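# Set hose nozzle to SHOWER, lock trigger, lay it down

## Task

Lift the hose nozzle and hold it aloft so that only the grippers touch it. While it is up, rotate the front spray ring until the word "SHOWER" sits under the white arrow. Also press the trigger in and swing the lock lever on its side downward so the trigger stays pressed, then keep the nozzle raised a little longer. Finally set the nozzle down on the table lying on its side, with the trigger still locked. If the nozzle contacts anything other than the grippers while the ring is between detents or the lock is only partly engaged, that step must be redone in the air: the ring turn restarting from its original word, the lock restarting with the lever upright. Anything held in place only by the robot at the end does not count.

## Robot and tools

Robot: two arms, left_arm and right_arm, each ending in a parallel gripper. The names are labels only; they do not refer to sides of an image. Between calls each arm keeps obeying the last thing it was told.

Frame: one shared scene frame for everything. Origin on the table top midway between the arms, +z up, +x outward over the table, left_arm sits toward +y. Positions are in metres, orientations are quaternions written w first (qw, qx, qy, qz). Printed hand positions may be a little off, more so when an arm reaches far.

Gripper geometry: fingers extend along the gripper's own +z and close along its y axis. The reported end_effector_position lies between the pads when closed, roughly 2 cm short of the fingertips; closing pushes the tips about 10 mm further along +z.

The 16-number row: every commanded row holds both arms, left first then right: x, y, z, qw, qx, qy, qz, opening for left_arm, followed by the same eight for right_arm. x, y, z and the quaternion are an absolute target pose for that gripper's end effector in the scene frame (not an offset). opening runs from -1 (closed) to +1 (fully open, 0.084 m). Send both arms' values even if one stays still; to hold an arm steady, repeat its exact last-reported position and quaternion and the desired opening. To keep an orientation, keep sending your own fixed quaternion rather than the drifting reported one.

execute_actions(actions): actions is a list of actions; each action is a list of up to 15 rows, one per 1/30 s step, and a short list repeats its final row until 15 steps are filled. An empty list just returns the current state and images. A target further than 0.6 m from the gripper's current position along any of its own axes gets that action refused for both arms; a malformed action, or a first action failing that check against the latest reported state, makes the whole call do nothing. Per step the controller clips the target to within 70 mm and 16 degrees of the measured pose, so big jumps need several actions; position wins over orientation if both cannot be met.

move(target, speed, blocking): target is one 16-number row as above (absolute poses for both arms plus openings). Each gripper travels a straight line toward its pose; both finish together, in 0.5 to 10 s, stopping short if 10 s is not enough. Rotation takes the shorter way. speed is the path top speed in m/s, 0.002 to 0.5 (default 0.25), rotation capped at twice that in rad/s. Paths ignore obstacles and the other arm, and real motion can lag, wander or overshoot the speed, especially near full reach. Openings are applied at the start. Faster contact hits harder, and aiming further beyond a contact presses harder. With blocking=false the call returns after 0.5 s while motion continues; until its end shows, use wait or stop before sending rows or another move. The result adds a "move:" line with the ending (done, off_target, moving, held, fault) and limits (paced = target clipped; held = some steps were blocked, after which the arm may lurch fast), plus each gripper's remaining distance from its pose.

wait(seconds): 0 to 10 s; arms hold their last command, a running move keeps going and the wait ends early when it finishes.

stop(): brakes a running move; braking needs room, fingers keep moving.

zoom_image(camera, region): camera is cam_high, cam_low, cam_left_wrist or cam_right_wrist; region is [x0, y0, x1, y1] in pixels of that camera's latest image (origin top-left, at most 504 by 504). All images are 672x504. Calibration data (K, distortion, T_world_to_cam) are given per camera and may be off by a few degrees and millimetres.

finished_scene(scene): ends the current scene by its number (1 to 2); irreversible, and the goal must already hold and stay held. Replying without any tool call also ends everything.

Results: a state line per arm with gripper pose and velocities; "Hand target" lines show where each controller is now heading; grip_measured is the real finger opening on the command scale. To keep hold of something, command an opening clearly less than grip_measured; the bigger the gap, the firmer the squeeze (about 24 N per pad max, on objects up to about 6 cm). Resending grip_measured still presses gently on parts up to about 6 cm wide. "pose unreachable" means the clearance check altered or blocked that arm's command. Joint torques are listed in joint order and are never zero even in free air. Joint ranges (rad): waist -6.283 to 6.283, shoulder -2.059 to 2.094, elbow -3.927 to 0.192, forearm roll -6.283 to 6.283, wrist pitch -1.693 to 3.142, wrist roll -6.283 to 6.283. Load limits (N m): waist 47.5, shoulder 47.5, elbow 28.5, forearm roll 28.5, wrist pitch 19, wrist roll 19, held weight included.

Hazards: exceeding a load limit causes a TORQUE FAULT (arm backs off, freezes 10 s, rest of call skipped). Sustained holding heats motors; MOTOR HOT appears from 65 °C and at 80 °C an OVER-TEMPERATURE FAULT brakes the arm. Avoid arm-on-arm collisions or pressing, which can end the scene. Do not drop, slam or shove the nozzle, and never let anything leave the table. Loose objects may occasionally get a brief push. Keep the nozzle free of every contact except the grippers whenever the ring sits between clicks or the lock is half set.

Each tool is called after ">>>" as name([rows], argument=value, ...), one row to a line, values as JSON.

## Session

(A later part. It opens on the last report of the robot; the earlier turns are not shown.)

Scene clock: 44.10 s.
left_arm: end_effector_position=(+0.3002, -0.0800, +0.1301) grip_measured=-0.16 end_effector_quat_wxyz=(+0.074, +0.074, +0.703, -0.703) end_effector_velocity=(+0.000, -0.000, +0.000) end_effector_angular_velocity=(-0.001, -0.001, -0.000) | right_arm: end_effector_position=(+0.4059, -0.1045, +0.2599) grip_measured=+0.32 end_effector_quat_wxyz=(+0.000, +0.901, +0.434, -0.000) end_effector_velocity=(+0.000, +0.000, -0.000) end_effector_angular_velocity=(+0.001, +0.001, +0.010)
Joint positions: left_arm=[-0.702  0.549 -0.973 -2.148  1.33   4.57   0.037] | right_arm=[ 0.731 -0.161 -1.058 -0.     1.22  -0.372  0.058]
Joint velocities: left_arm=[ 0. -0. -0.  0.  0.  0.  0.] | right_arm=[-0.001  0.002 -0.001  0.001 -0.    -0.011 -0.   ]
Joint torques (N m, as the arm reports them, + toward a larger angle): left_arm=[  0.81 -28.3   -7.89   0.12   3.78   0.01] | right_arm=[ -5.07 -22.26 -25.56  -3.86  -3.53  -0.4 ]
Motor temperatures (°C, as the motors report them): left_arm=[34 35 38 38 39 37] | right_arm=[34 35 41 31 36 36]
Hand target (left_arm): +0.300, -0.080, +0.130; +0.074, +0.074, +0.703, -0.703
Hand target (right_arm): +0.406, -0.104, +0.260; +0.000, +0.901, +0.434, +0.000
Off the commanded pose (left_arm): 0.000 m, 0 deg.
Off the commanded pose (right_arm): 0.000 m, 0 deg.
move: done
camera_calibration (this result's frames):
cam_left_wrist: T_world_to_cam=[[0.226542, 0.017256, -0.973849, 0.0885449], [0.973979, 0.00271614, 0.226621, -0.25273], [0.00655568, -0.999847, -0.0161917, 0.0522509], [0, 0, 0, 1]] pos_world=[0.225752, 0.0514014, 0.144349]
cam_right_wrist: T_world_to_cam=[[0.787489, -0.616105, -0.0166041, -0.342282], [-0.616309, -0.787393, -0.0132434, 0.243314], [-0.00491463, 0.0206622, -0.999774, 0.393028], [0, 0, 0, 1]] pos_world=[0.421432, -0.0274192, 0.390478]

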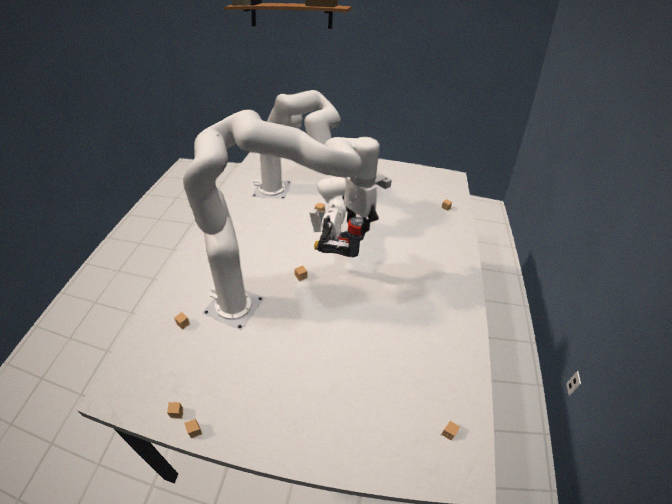

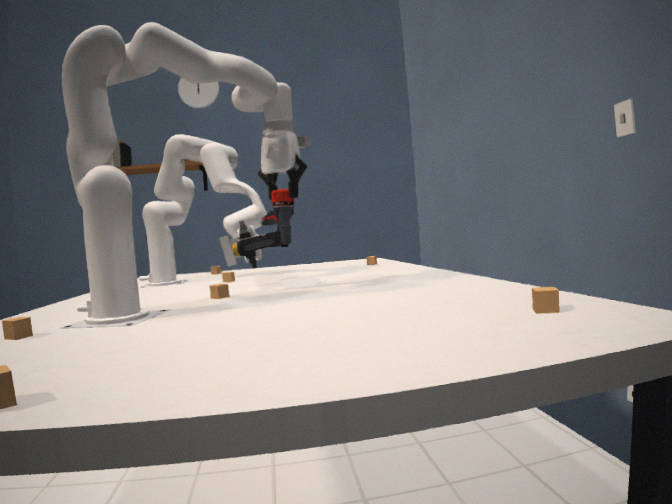

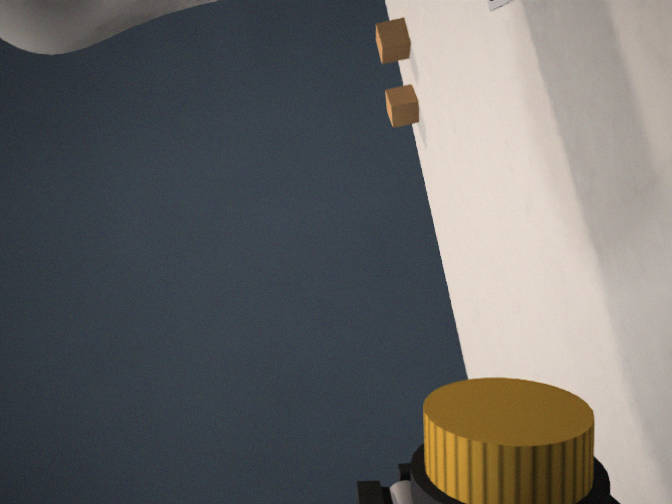

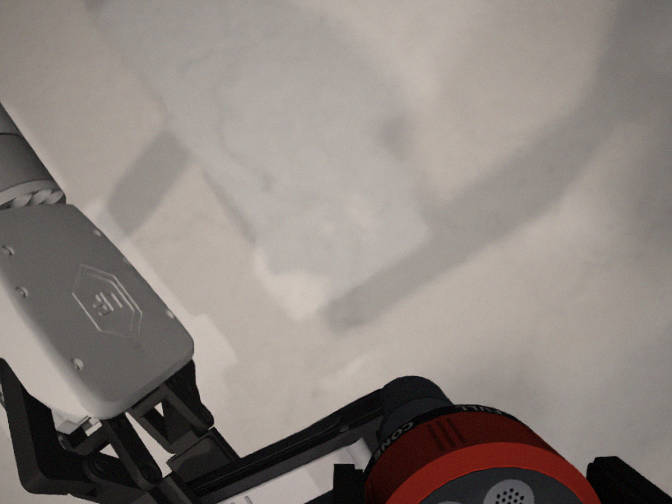

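>>> move(target=[0.30,-0.08,0.13,0.074,0.074,0.703,-0.703,-1, 0.404,-0.1045,0.26,0,0.6235,0.7818,0,-0.6], speed=0.2)

>>> move(target=[0.30,-0.08,0.13,0.074,0.074,0.703,-0.703,-1, 0.404,-0.1045,0.26,0,0.2225,0.975,0,-0.6], speed=0.2)

>>> zoom_image(camera="cam_low", region=[220, 150, 340, 270])

Scene clock: 47.80 s.
left_arm: end_effector_position=(+0.3000, -0.0801, +0.1302) grip_measured=-0.16 end_effector_quat_wxyz=(+0.074, +0.074, +0.703, -0.703) end_effector_velocity=(-0.001, -0.000, -0.000) end_effector_angular_velocity=(+0.001, +0.000, -0.001) | right_arm: end_effector_position=(+0.4040, -0.1045, +0.2600) grip_measured=+0.32 end_effector_quat_wxyz=(+0.000, +0.624, +0.782, +0.000) end_effector_velocity=(-0.001, -0.000, -0.000) end_effector_angular_velocity=(+0.001, +0.002, +0.010)
Joint positions: left_arm=[-0.702  0.549 -0.973 -2.148  1.33   4.57   0.037] | right_arm=[ 0.733 -0.167 -1.052 -0.     1.22  -1.267  0.058]
Joint velocities: left_arm=[-0.001  0.     0.     0.001 -0.     0.    -0.   ] | right_arm=[-0.001 -0.001  0.002  0.001  0.001 -0.011 -0.   ]
Joint torques (N m, as the arm reports them, + toward a larger angle): left_arm=[ -0.14 -26.28  -7.39   0.79   3.21   0.25] | right_arm=[ -4.3  -23.68 -28.7   -2.47  -4.22  -0.39]
Motor temperatures (°C, as the motors report them): left_arm=[34 35 38 38 39 37] | right_arm=[34 35 41 31 36 36]
Hand target (left_arm): +0.300, -0.080, +0.130; +0.074, +0.074, +0.703, -0.703
Hand target (right_arm): +0.404, -0.105, +0.260; +0.000, +0.624, +0.782, +0.000
Off the commanded pose (left_arm): 0.000 m, 0 deg.
Off the commanded pose (right_arm): 0.000 m, 0 deg.
move: done
camera_calibration (this result's frames):
cam_left_wrist: T_world_to_cam=[[0.226725, 0.0168427, -0.973813, 0.0886054], [0.973941, 0.00221067, 0.226793, -0.252592], [0.00597257, -0.999856, -0.0159026, 0.0522548], [0, 0, 0, 1]] pos_world=[0.225609, 0.0513133, 0.144402]
cam_right_wrist: T_world_to_cam=[[0.972756, 0.231255, -0.0163615, -0.327197], [0.231046, -0.972846, -0.0136992, -0.119396], [-0.0190852, 0.0095457, -0.999772, 0.397687], [0, 0, 0, 1]] pos_world=[0.353459, -0.0442839, 0.390607]

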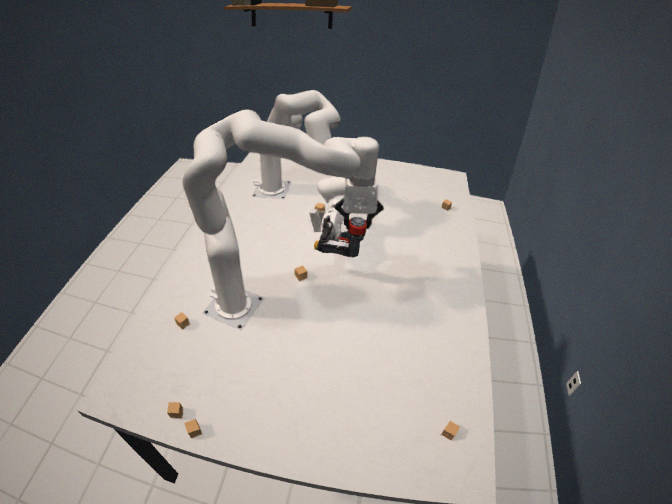

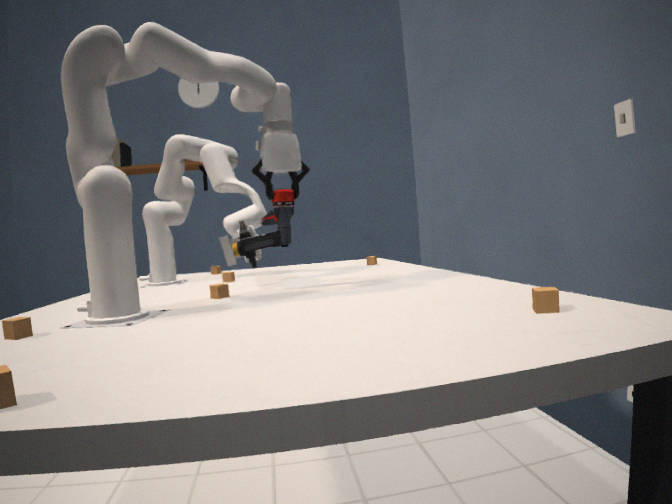

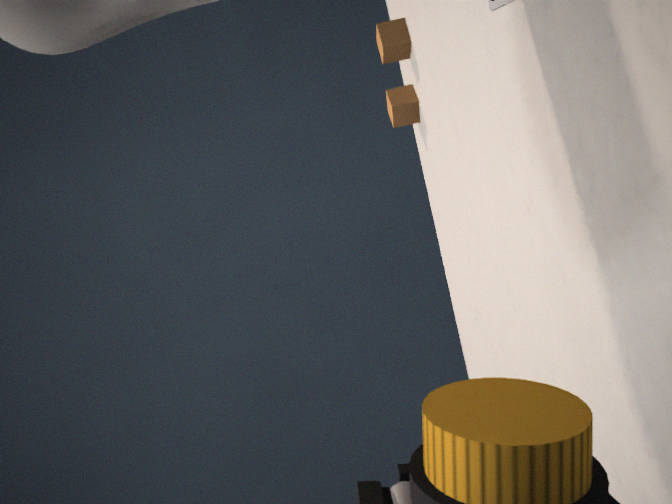

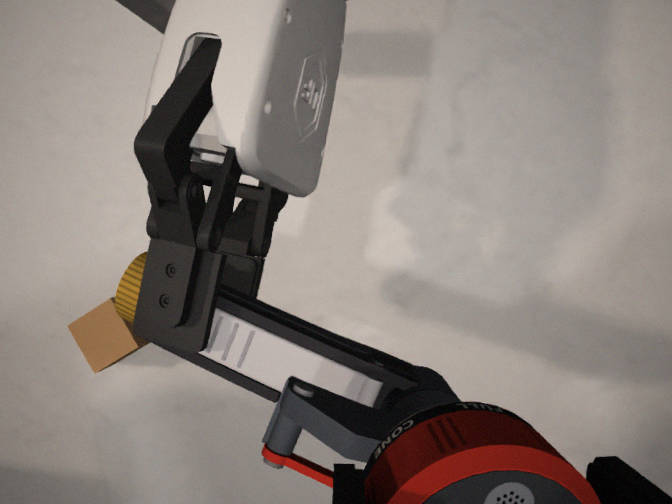

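Scene clock: 50.53 s.
left_arm: end_effector_position=(+0.3001, -0.0800, +0.1300) grip_measured=-0.15 end_effector_quat_wxyz=(+0.074, +0.074, +0.703, -0.703) end_effector_velocity=(+0.000, +0.000, -0.000) end_effector_angular_velocity=(+0.000, +0.001, +0.000) | right_arm: end_effector_position=(+0.4039, -0.1045, +0.2599) grip_measured=+0.32 end_effector_quat_wxyz=(-0.000, +0.223, +0.975, -0.000) end_effector_velocity=(-0.000, -0.000, +0.000) end_effector_angular_velocity=(+0.001, +0.001, +0.010)
Joint positions: left_arm=[-0.702  0.549 -0.973 -2.148  1.33   4.57   0.037] | right_arm=[ 0.733 -0.167 -1.052 -0.     1.22  -2.165  0.058]
Joint velocities: left_arm=[ 0.001 -0.     0.     0.     0.    -0.     0.   ] | right_arm=[-0.001 -0.     0.     0.002 -0.    -0.011 -0.   ]
Joint torques (N m, as the arm reports them, + toward a larger angle): left_arm=[ -0.89 -23.47  -5.7    1.43   1.89   0.46] | right_arm=[ -5.97 -25.28 -30.8   -3.29  -4.26  -0.31]
Motor temperatures (°C, as the motors report them): left_arm=[34 35 38 38 39 37] | right_arm=[34 35 42 31 36 36]
Hand target (left_arm): +0.300, -0.080, +0.130; +0.074, +0.074, +0.703, -0.703
Hand target (right_arm): +0.404, -0.104, +0.260; +0.000, +0.222, +0.975, -0.000
Off the commanded pose (left_arm): 0.000 m, 0 deg.
Off the commanded pose (right_arm): 0.000 m, 0 deg.
move: done
camera_calibration (this result's frames):
cam_left_wrist: T_world_to_cam=[[0.226193, 0.0173552, -0.973928, 0.0886143], [0.974062, 0.0025296, 0.226269, -0.252615], [0.0063906, -0.999846, -0.0163329, 0.0523139], [0, 0, 0, 1]] pos_world=[0.225684, 0.051407, 0.144317]
cam_right_wrist: T_world_to_cam=[[0.425536, 0.904785, -0.0168209, -0.0355247], [0.904726, -0.425767, -0.0139282, -0.334259], [-0.0197638, -0.00929132, -0.999762, 0.395947], [0, 0, 0, 1]] pos_world=[0.325355, -0.106495, 0.390599]

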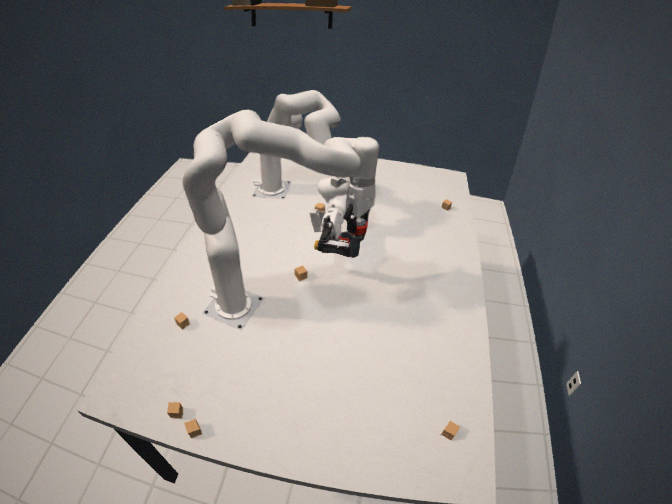

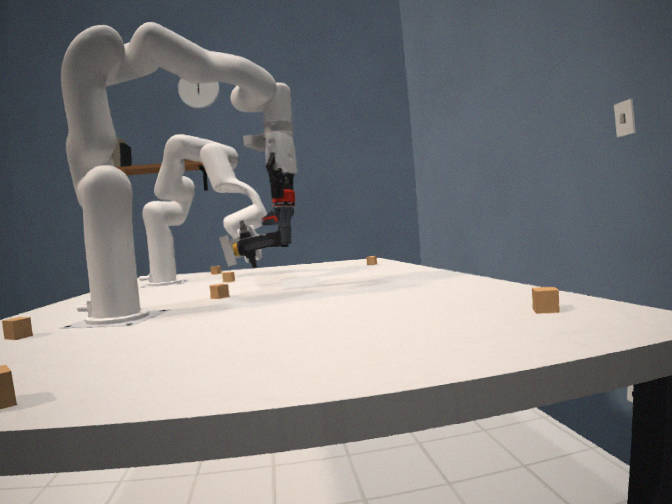

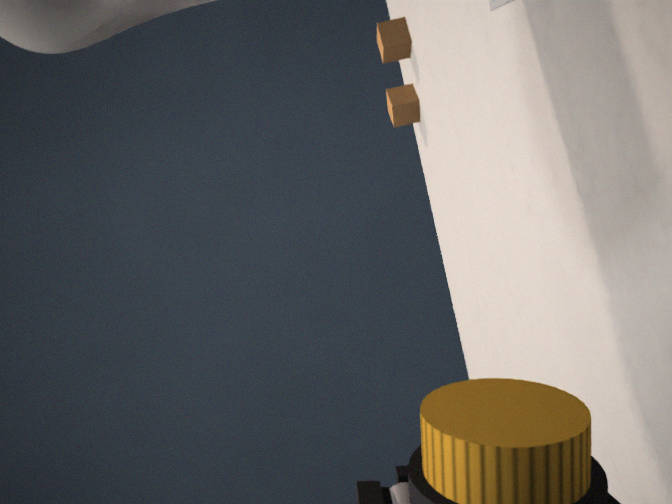

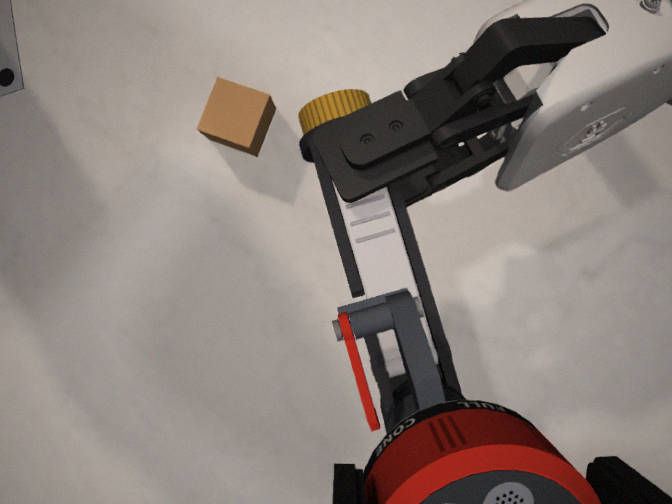

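Region (220, 150, 340, 270) of cam_low's 672x504 image, scaled by 4.200, with more detail than that image has.

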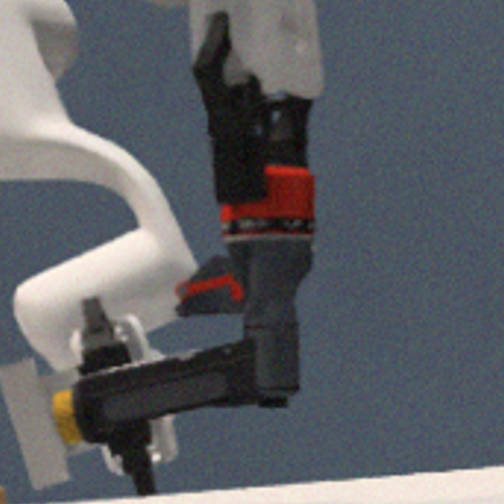

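>>> move(target=[0.30,-0.08,0.13,0.074,0.074,0.703,-0.703,-1, 0.404,-0.1045,0.26,0,0.2225,0.975,0,1])

>>> move(target=[0.30,-0.08,0.13,0.074,0.074,0.703,-0.703,-1, 0.404,-0.1045,0.33,0,0.2225,0.975,0,1])

>>> move(target=[0.30,-0.08,0.13,0.074,0.074,0.703,-0.703,-1, 0.38,-0.27,0.33,0,0.707,0.707,0,-1])

>>> move(target=[0.30,-0.08,0.13,0.074,0.074,0.703,-0.703,-1, 0.362,-0.27,0.215,0.5,-0.5,-0.5,-0.5,-1])

Scene clock: 53.53 s.
left_arm: end_effector_position=(+0.2999, -0.0800, +0.1298) grip_measured=-0.16 end_effector_quat_wxyz=(+0.074, +0.074, +0.703, -0.703) end_effector_velocity=(+0.001, -0.000, +0.001) end_effector_angular_velocity=(-0.002, -0.002, +0.001) | right_arm: end_effector_position=(+0.4041, -0.1045, +0.2601) grip_measured=+1.00 end_effector_quat_wxyz=(+0.000, +0.223, +0.975, +0.000) end_effector_velocity=(-0.001, +0.000, -0.000) end_effector_angular_velocity=(-0.000, +0.001, +0.000)
Joint positions: left_arm=[-0.702  0.549 -0.972 -2.148  1.33   4.571  0.037] | right_arm=[ 0.733 -0.168 -1.053 -0.     1.22  -2.166  0.084]
Joint velocities: left_arm=[ 0.    -0.001 -0.002 -0.    -0.    -0.     0.   ] | right_arm=[ 0.001 -0.001  0.001  0.     0.001  0.     0.   ]
Joint torques (N m, as the arm reports them, + toward a larger angle): left_arm=[  1.79 -28.17  -9.54  -0.81   3.24  -0.31] | right_arm=[ -2.55 -22.87 -24.68  -0.74  -2.21  -0.29]
Motor temperatures (°C, as the motors report them): left_arm=[34 35 38 38 39 37] | right_arm=[34 35 43 31 36 36]
Hand target (left_arm): +0.300, -0.080, +0.130; +0.074, +0.074, +0.703, -0.703
Hand target (right_arm): +0.404, -0.104, +0.260; +0.000, +0.222, +0.975, -0.000
Off the commanded pose (left_arm): 0.000 m, 0 deg.
Off the commanded pose (right_arm): 0.000 m, 0 deg.
move: done
camera_calibration (this result's frames):
cam_left_wrist: T_world_to_cam=[[0.226314, 0.0174472, -0.973898, 0.0884844], [0.974036, 0.00206929, 0.226383, -0.25238], [0.00596503, -0.999846, -0.0165259, 0.0524351], [0, 0, 0, 1]] pos_world=[0.225489, 0.0514055, 0.144176]
cam_right_wrist: T_world_to_cam=[[0.424741, 0.905168, -0.0162714, -0.0353833], [0.90511, -0.424959, -0.0136086, -0.334556], [-0.0192327, -0.00894732, -0.999775, 0.395943], [0, 0, 0, 1]] pos_world=[0.325454, -0.106602, 0.390726]

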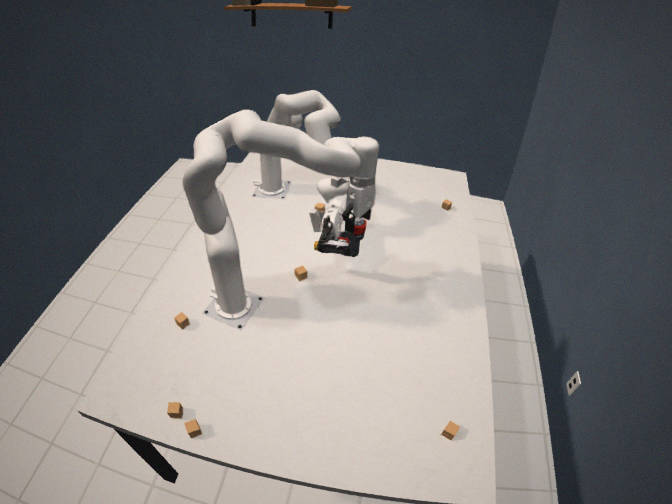

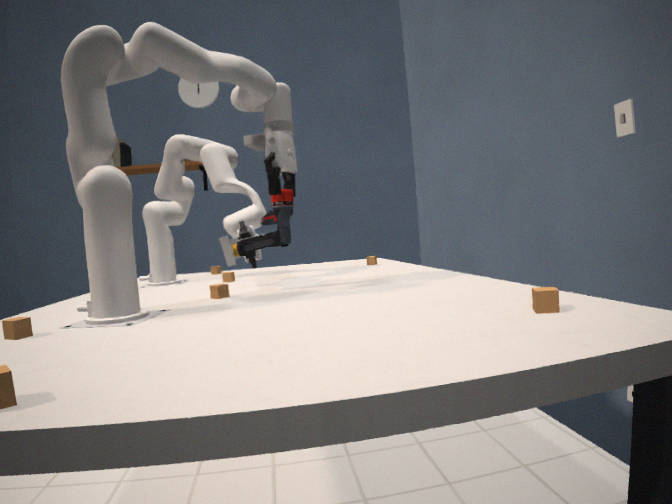

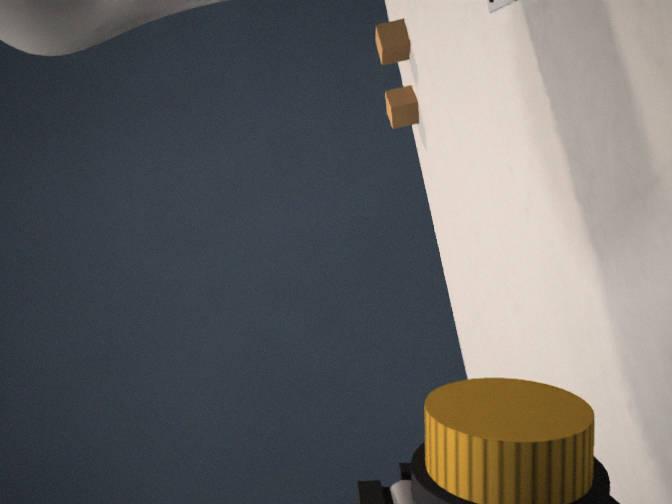

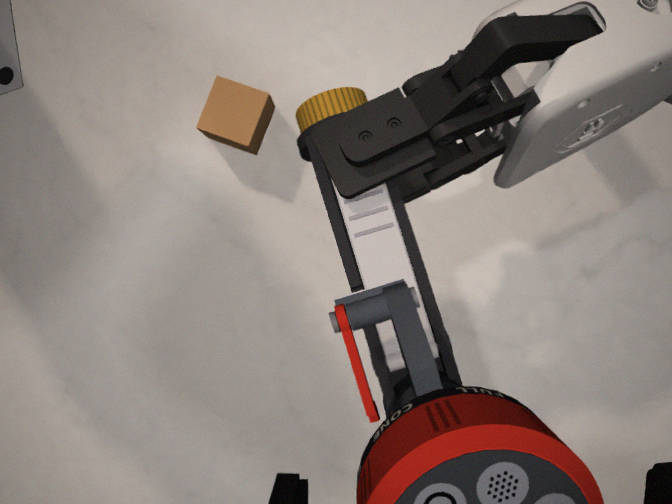

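Scene clock: 54.47 s.
left_arm: end_effector_position=(+0.3000, -0.0800, +0.1300) grip_measured=-0.16 end_effector_quat_wxyz=(+0.074, +0.074, +0.703, -0.703) end_effector_velocity=(+0.000, +0.000, +0.000) end_effector_angular_velocity=(-0.001, +0.000, +0.001) | right_arm: end_effector_position=(+0.4038, -0.1046, +0.3294) grip_measured=+1.00 end_effector_quat_wxyz=(-0.000, +0.223, +0.975, -0.000) end_effector_velocity=(+0.001, +0.000, +0.004) end_effector_angular_velocity=(+0.001, -0.001, +0.000)
Joint positions: left_arm=[-0.702  0.549 -0.973 -2.148  1.33   4.571  0.037] | right_arm=[ 0.733 -0.175 -1.243  0.     1.419 -2.166  0.084]
Joint velocities: left_arm=[ 0.001 -0.     0.     0.     0.001 -0.    -0.   ] | right_arm=[-0.     0.002 -0.014 -0.     0.011 -0.    -0.   ]
Joint torques (N m, as the arm reports them, + toward a larger angle): left_arm=[  1.77 -28.31  -9.54  -0.85   3.26  -0.34] | right_arm=[ -2.46 -21.98 -24.59  -0.87  -2.29  -0.06]
Motor temperatures (°C, as the motors report them): left_arm=[34 35 38 38 39 37] | right_arm=[34 35 43 31 36 36]
Hand target (left_arm): +0.300, -0.080, +0.130; +0.074, +0.074, +0.703, -0.703
Hand target (right_arm): +0.404, -0.105, +0.330; +0.000, +0.223, +0.975, +0.000
Off the commanded pose (left_arm): 0.000 m, 0 deg.
Off the commanded pose (right_arm): 0.001 m, 0 deg.
move: done
camera_calibration (this result's frames):
cam_left_wrist: T_world_to_cam=[[0.226508, 0.0172472, -0.973857, 0.0885235], [0.97399, 0.00228051, 0.22658, -0.252533], [0.00612875, -0.999849, -0.0162821, 0.0523443], [0, 0, 0, 1]] pos_world=[0.225593, 0.0513855, 0.14428]
cam_right_wrist: T_world_to_cam=[[0.424706, 0.905174, -0.0168892, -0.0338334], [0.905112, -0.42494, -0.0140925, -0.333259], [-0.0199331, -0.00930142, -0.999758, 0.465504], [0, 0, 0, 1]] pos_world=[0.325285, -0.10666, 0.460123]

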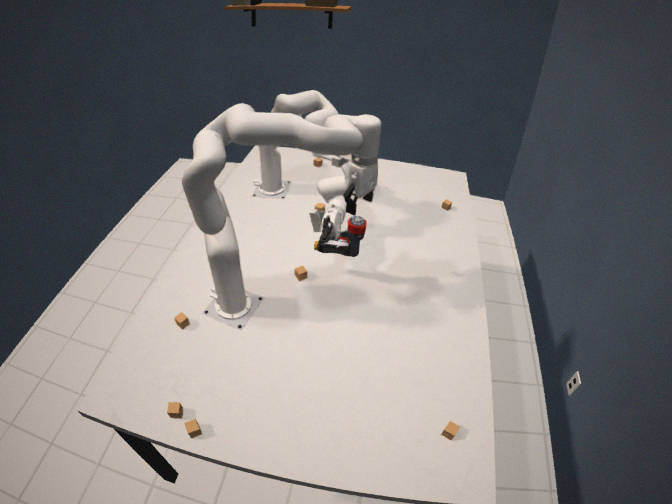

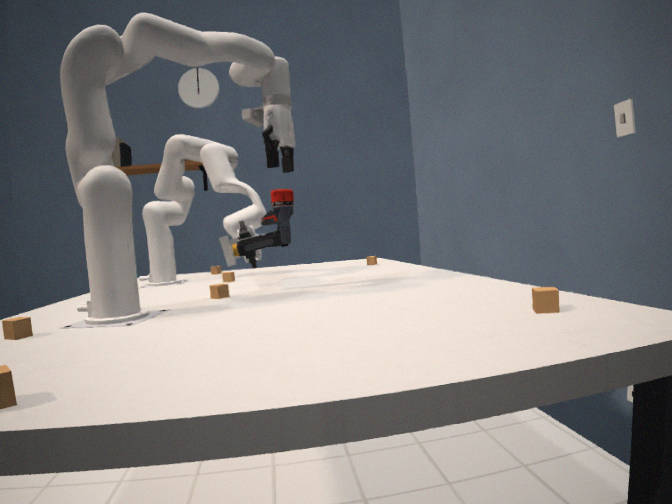

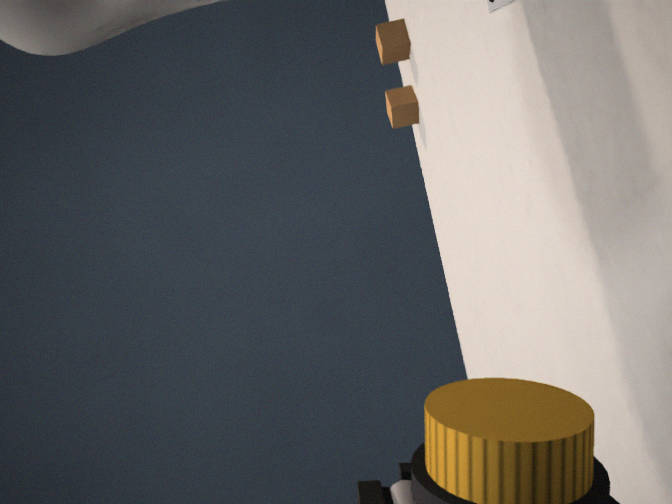

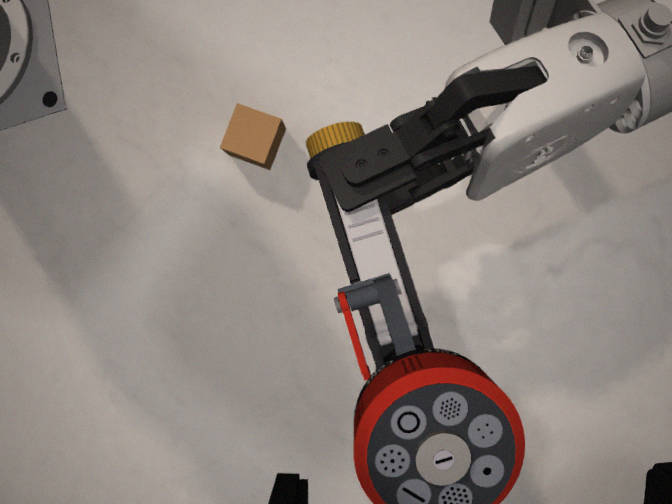

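Scene clock: 57.23 s.
left_arm: end_effector_position=(+0.3000, -0.0800, +0.1300) grip_measured=-0.16 end_effector_quat_wxyz=(+0.074, +0.074, +0.703, -0.703) end_effector_velocity=(-0.001, -0.000, -0.000) end_effector_angular_velocity=(+0.001, +0.000, -0.001) | right_arm: end_effector_position=(+0.3805, -0.2698, +0.3298) grip_measured=-1.00 end_effector_quat_wxyz=(+0.000, +0.707, +0.707, -0.000) end_effector_velocity=(-0.000, -0.002, -0.000) end_effector_angular_velocity=(-0.000, -0.000, -0.010)
Joint positions: left_arm=[-0.702  0.549 -0.973 -2.148  1.33   4.571  0.037] | right_arm=[ 0.352 -0.444 -1.002 -0.001  1.446 -1.427  0.   ]
Joint velocities: left_arm=[-0.001  0.     0.    -0.    -0.     0.    -0.   ] | right_arm=[-0.004 -0.002  0.002 -0.     0.     0.006  0.   ]
Joint torques (N m, as the arm reports them, + toward a larger angle): left_arm=[  1.8  -28.09  -9.55  -0.85   3.19  -0.32] | right_arm=[ -2.94 -13.82 -24.76  -0.68  -2.46  -0.18]
Motor temperatures (°C, as the motors report them): left_arm=[34 35 38 38 39 37] | right_arm=[34 35 43 31 36 36]
Hand target (left_arm): +0.300, -0.080, +0.130; +0.074, +0.074, +0.703, -0.703
Hand target (right_arm): +0.380, -0.270, +0.330; +0.000, +0.707, +0.707, -0.000
Off the commanded pose (left_arm): 0.000 m, 0 deg.
Off the commanded pose (right_arm): 0.001 m, 0 deg.
move: done
camera_calibration (this result's frames):
cam_left_wrist: T_world_to_cam=[[0.226511, 0.0172449, -0.973856, 0.0885234], [0.973989, 0.00228094, 0.226582, -0.252535], [0.0061287, -0.999849, -0.0162797, 0.0523441], [0, 0, 0, 1]] pos_world=[0.225594, 0.0513856, 0.144281]
cam_right_wrist: T_world_to_cam=[[0.999803, 0.0111438, -0.0164351, -0.334593], [0.0109274, -0.999853, -0.0131975, -0.197478], [-0.0165798, 0.0130153, -0.999778, 0.468596], [0, 0, 0, 1]] pos_world=[0.344454, -0.199819, 0.460387]

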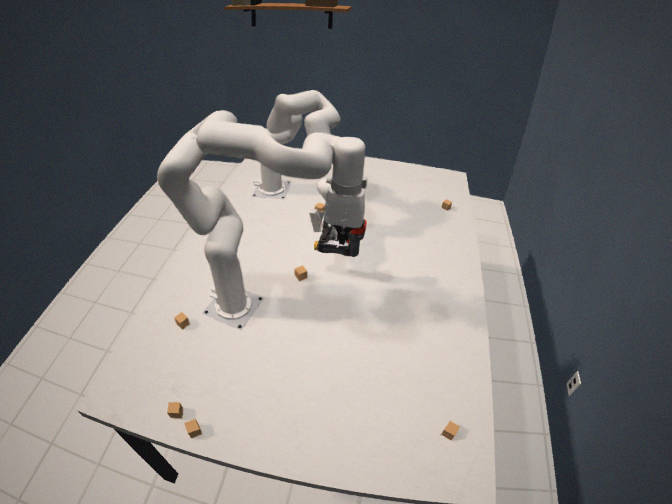

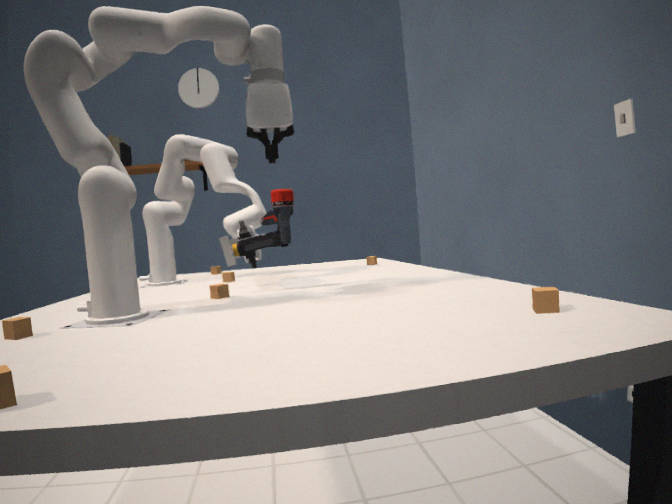

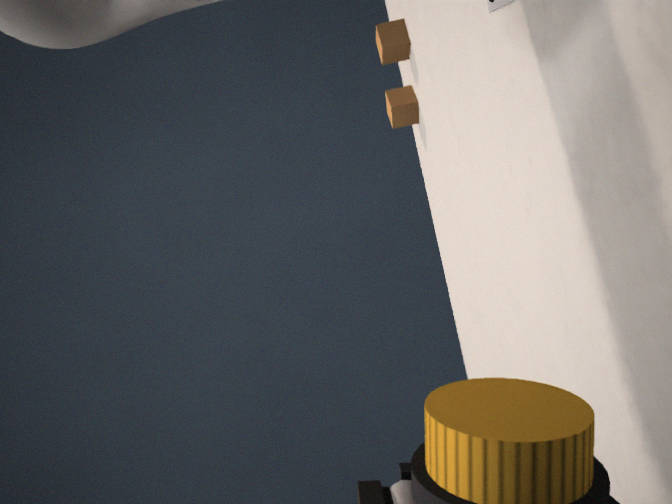

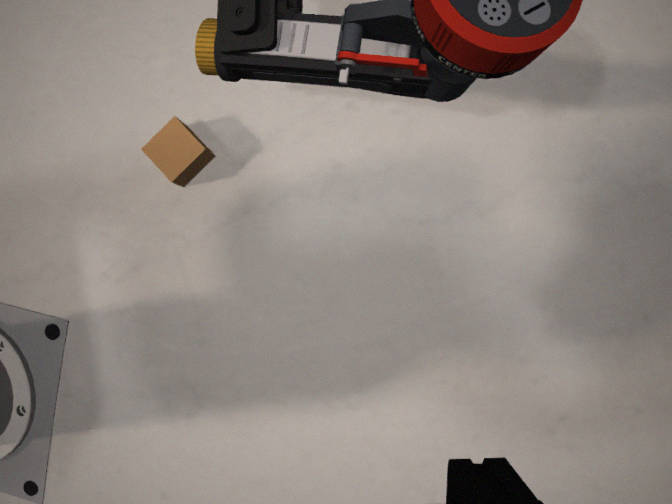

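Scene clock: 60.90 s.
left_arm: end_effector_position=(+0.3000, -0.0800, +0.1300) grip_measured=-0.16 end_effector_quat_wxyz=(+0.074, +0.074, +0.703, -0.703) end_effector_velocity=(+0.000, +0.000, -0.000) end_effector_angular_velocity=(+0.000, -0.000, +0.000) | right_arm: end_effector_position=(+0.3622, -0.2699, +0.2152) grip_measured=-1.00 end_effector_quat_wxyz=(+0.498, -0.501, -0.501, -0.501) end_effector_velocity=(+0.000, -0.000, -0.001) end_effector_angular_velocity=(+0.011, -0.002, +0.004)
Joint positions: left_arm=[-0.702  0.549 -0.973 -2.148  1.33   4.571  0.037] | right_arm=[-0.392  0.206 -0.759  1.046  1.867 -2.672  0.   ]
Joint velocities: left_arm=[ 0.001 -0.    -0.     0.    -0.    -0.    -0.   ] | right_arm=[ 0.     0.013 -0.006  0.     0.008 -0.008  0.   ]
Joint torques (N m, as the arm reports them, + toward a larger angle): left_arm=[  1.52 -28.2   -9.64  -0.68   3.21  -0.24] | right_arm=[ -2.04 -24.15 -16.12   1.06   1.73  -0.05]
Motor temperatures (°C, as the motors report them): left_arm=[34 35 38 38 39 37] | right_arm=[34 35 42 31 36 36]
Hand target (left_arm): +0.300, -0.080, +0.130; +0.074, +0.074, +0.703, -0.703
Hand target (right_arm): +0.362, -0.270, +0.215; +0.499, -0.500, -0.500, -0.501
Off the commanded pose (left_arm): 0.000 m, 0 deg.
Off the commanded pose (right_arm): 0.000 m, 0 deg.
move: done
camera_calibration (this result's frames):
cam_left_wrist: T_world_to_cam=[[0.226511, 0.0172449, -0.973856, 0.0885233], [0.973989, 0.0022808, 0.226582, -0.252535], [0.00612855, -0.999849, -0.0162797, 0.0523441], [0, 0, 0, 1]] pos_world=[0.225594, 0.0513855, 0.144281]
cam_right_wrist: T_world_to_cam=[[0.999829, 0.0138753, 0.0122385, -0.323621], [0.0120864, 0.0109957, -0.999866, 0.28579], [-0.014008, 0.999843, 0.0108261, 0.401688], [0, 0, 0, 1]] pos_world=[0.325739, -0.400278, 0.285364]

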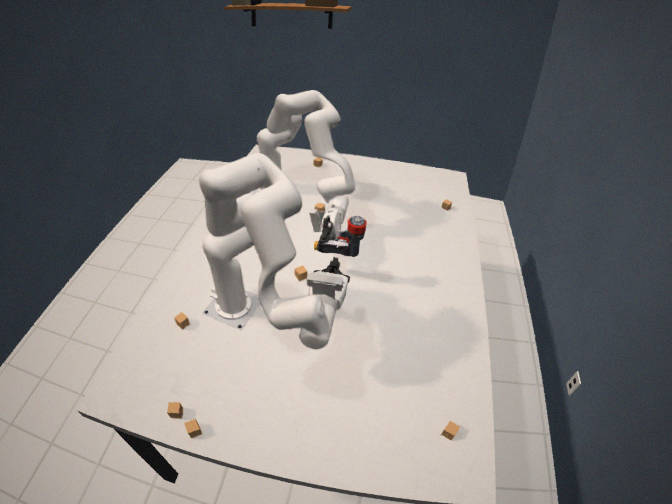

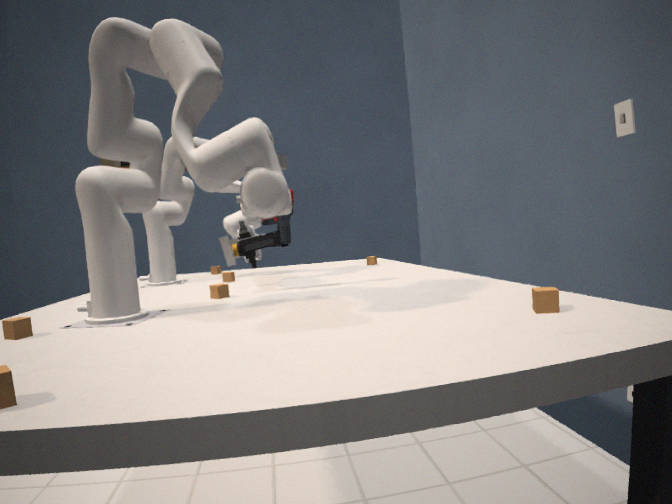

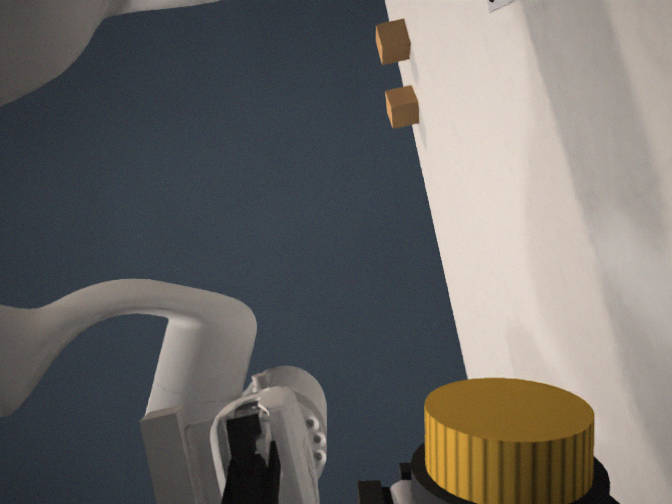

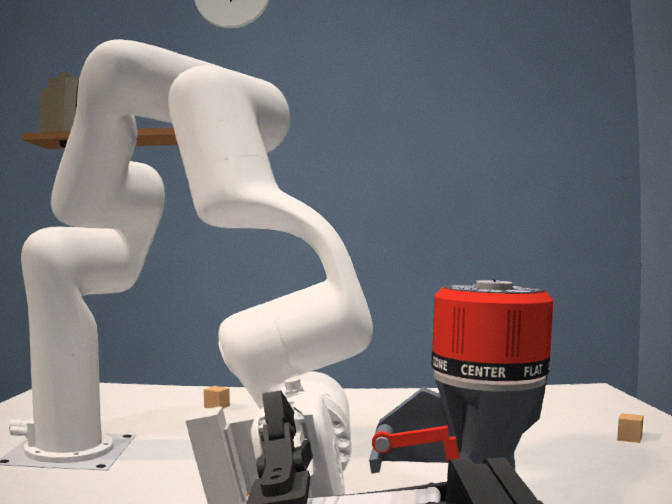

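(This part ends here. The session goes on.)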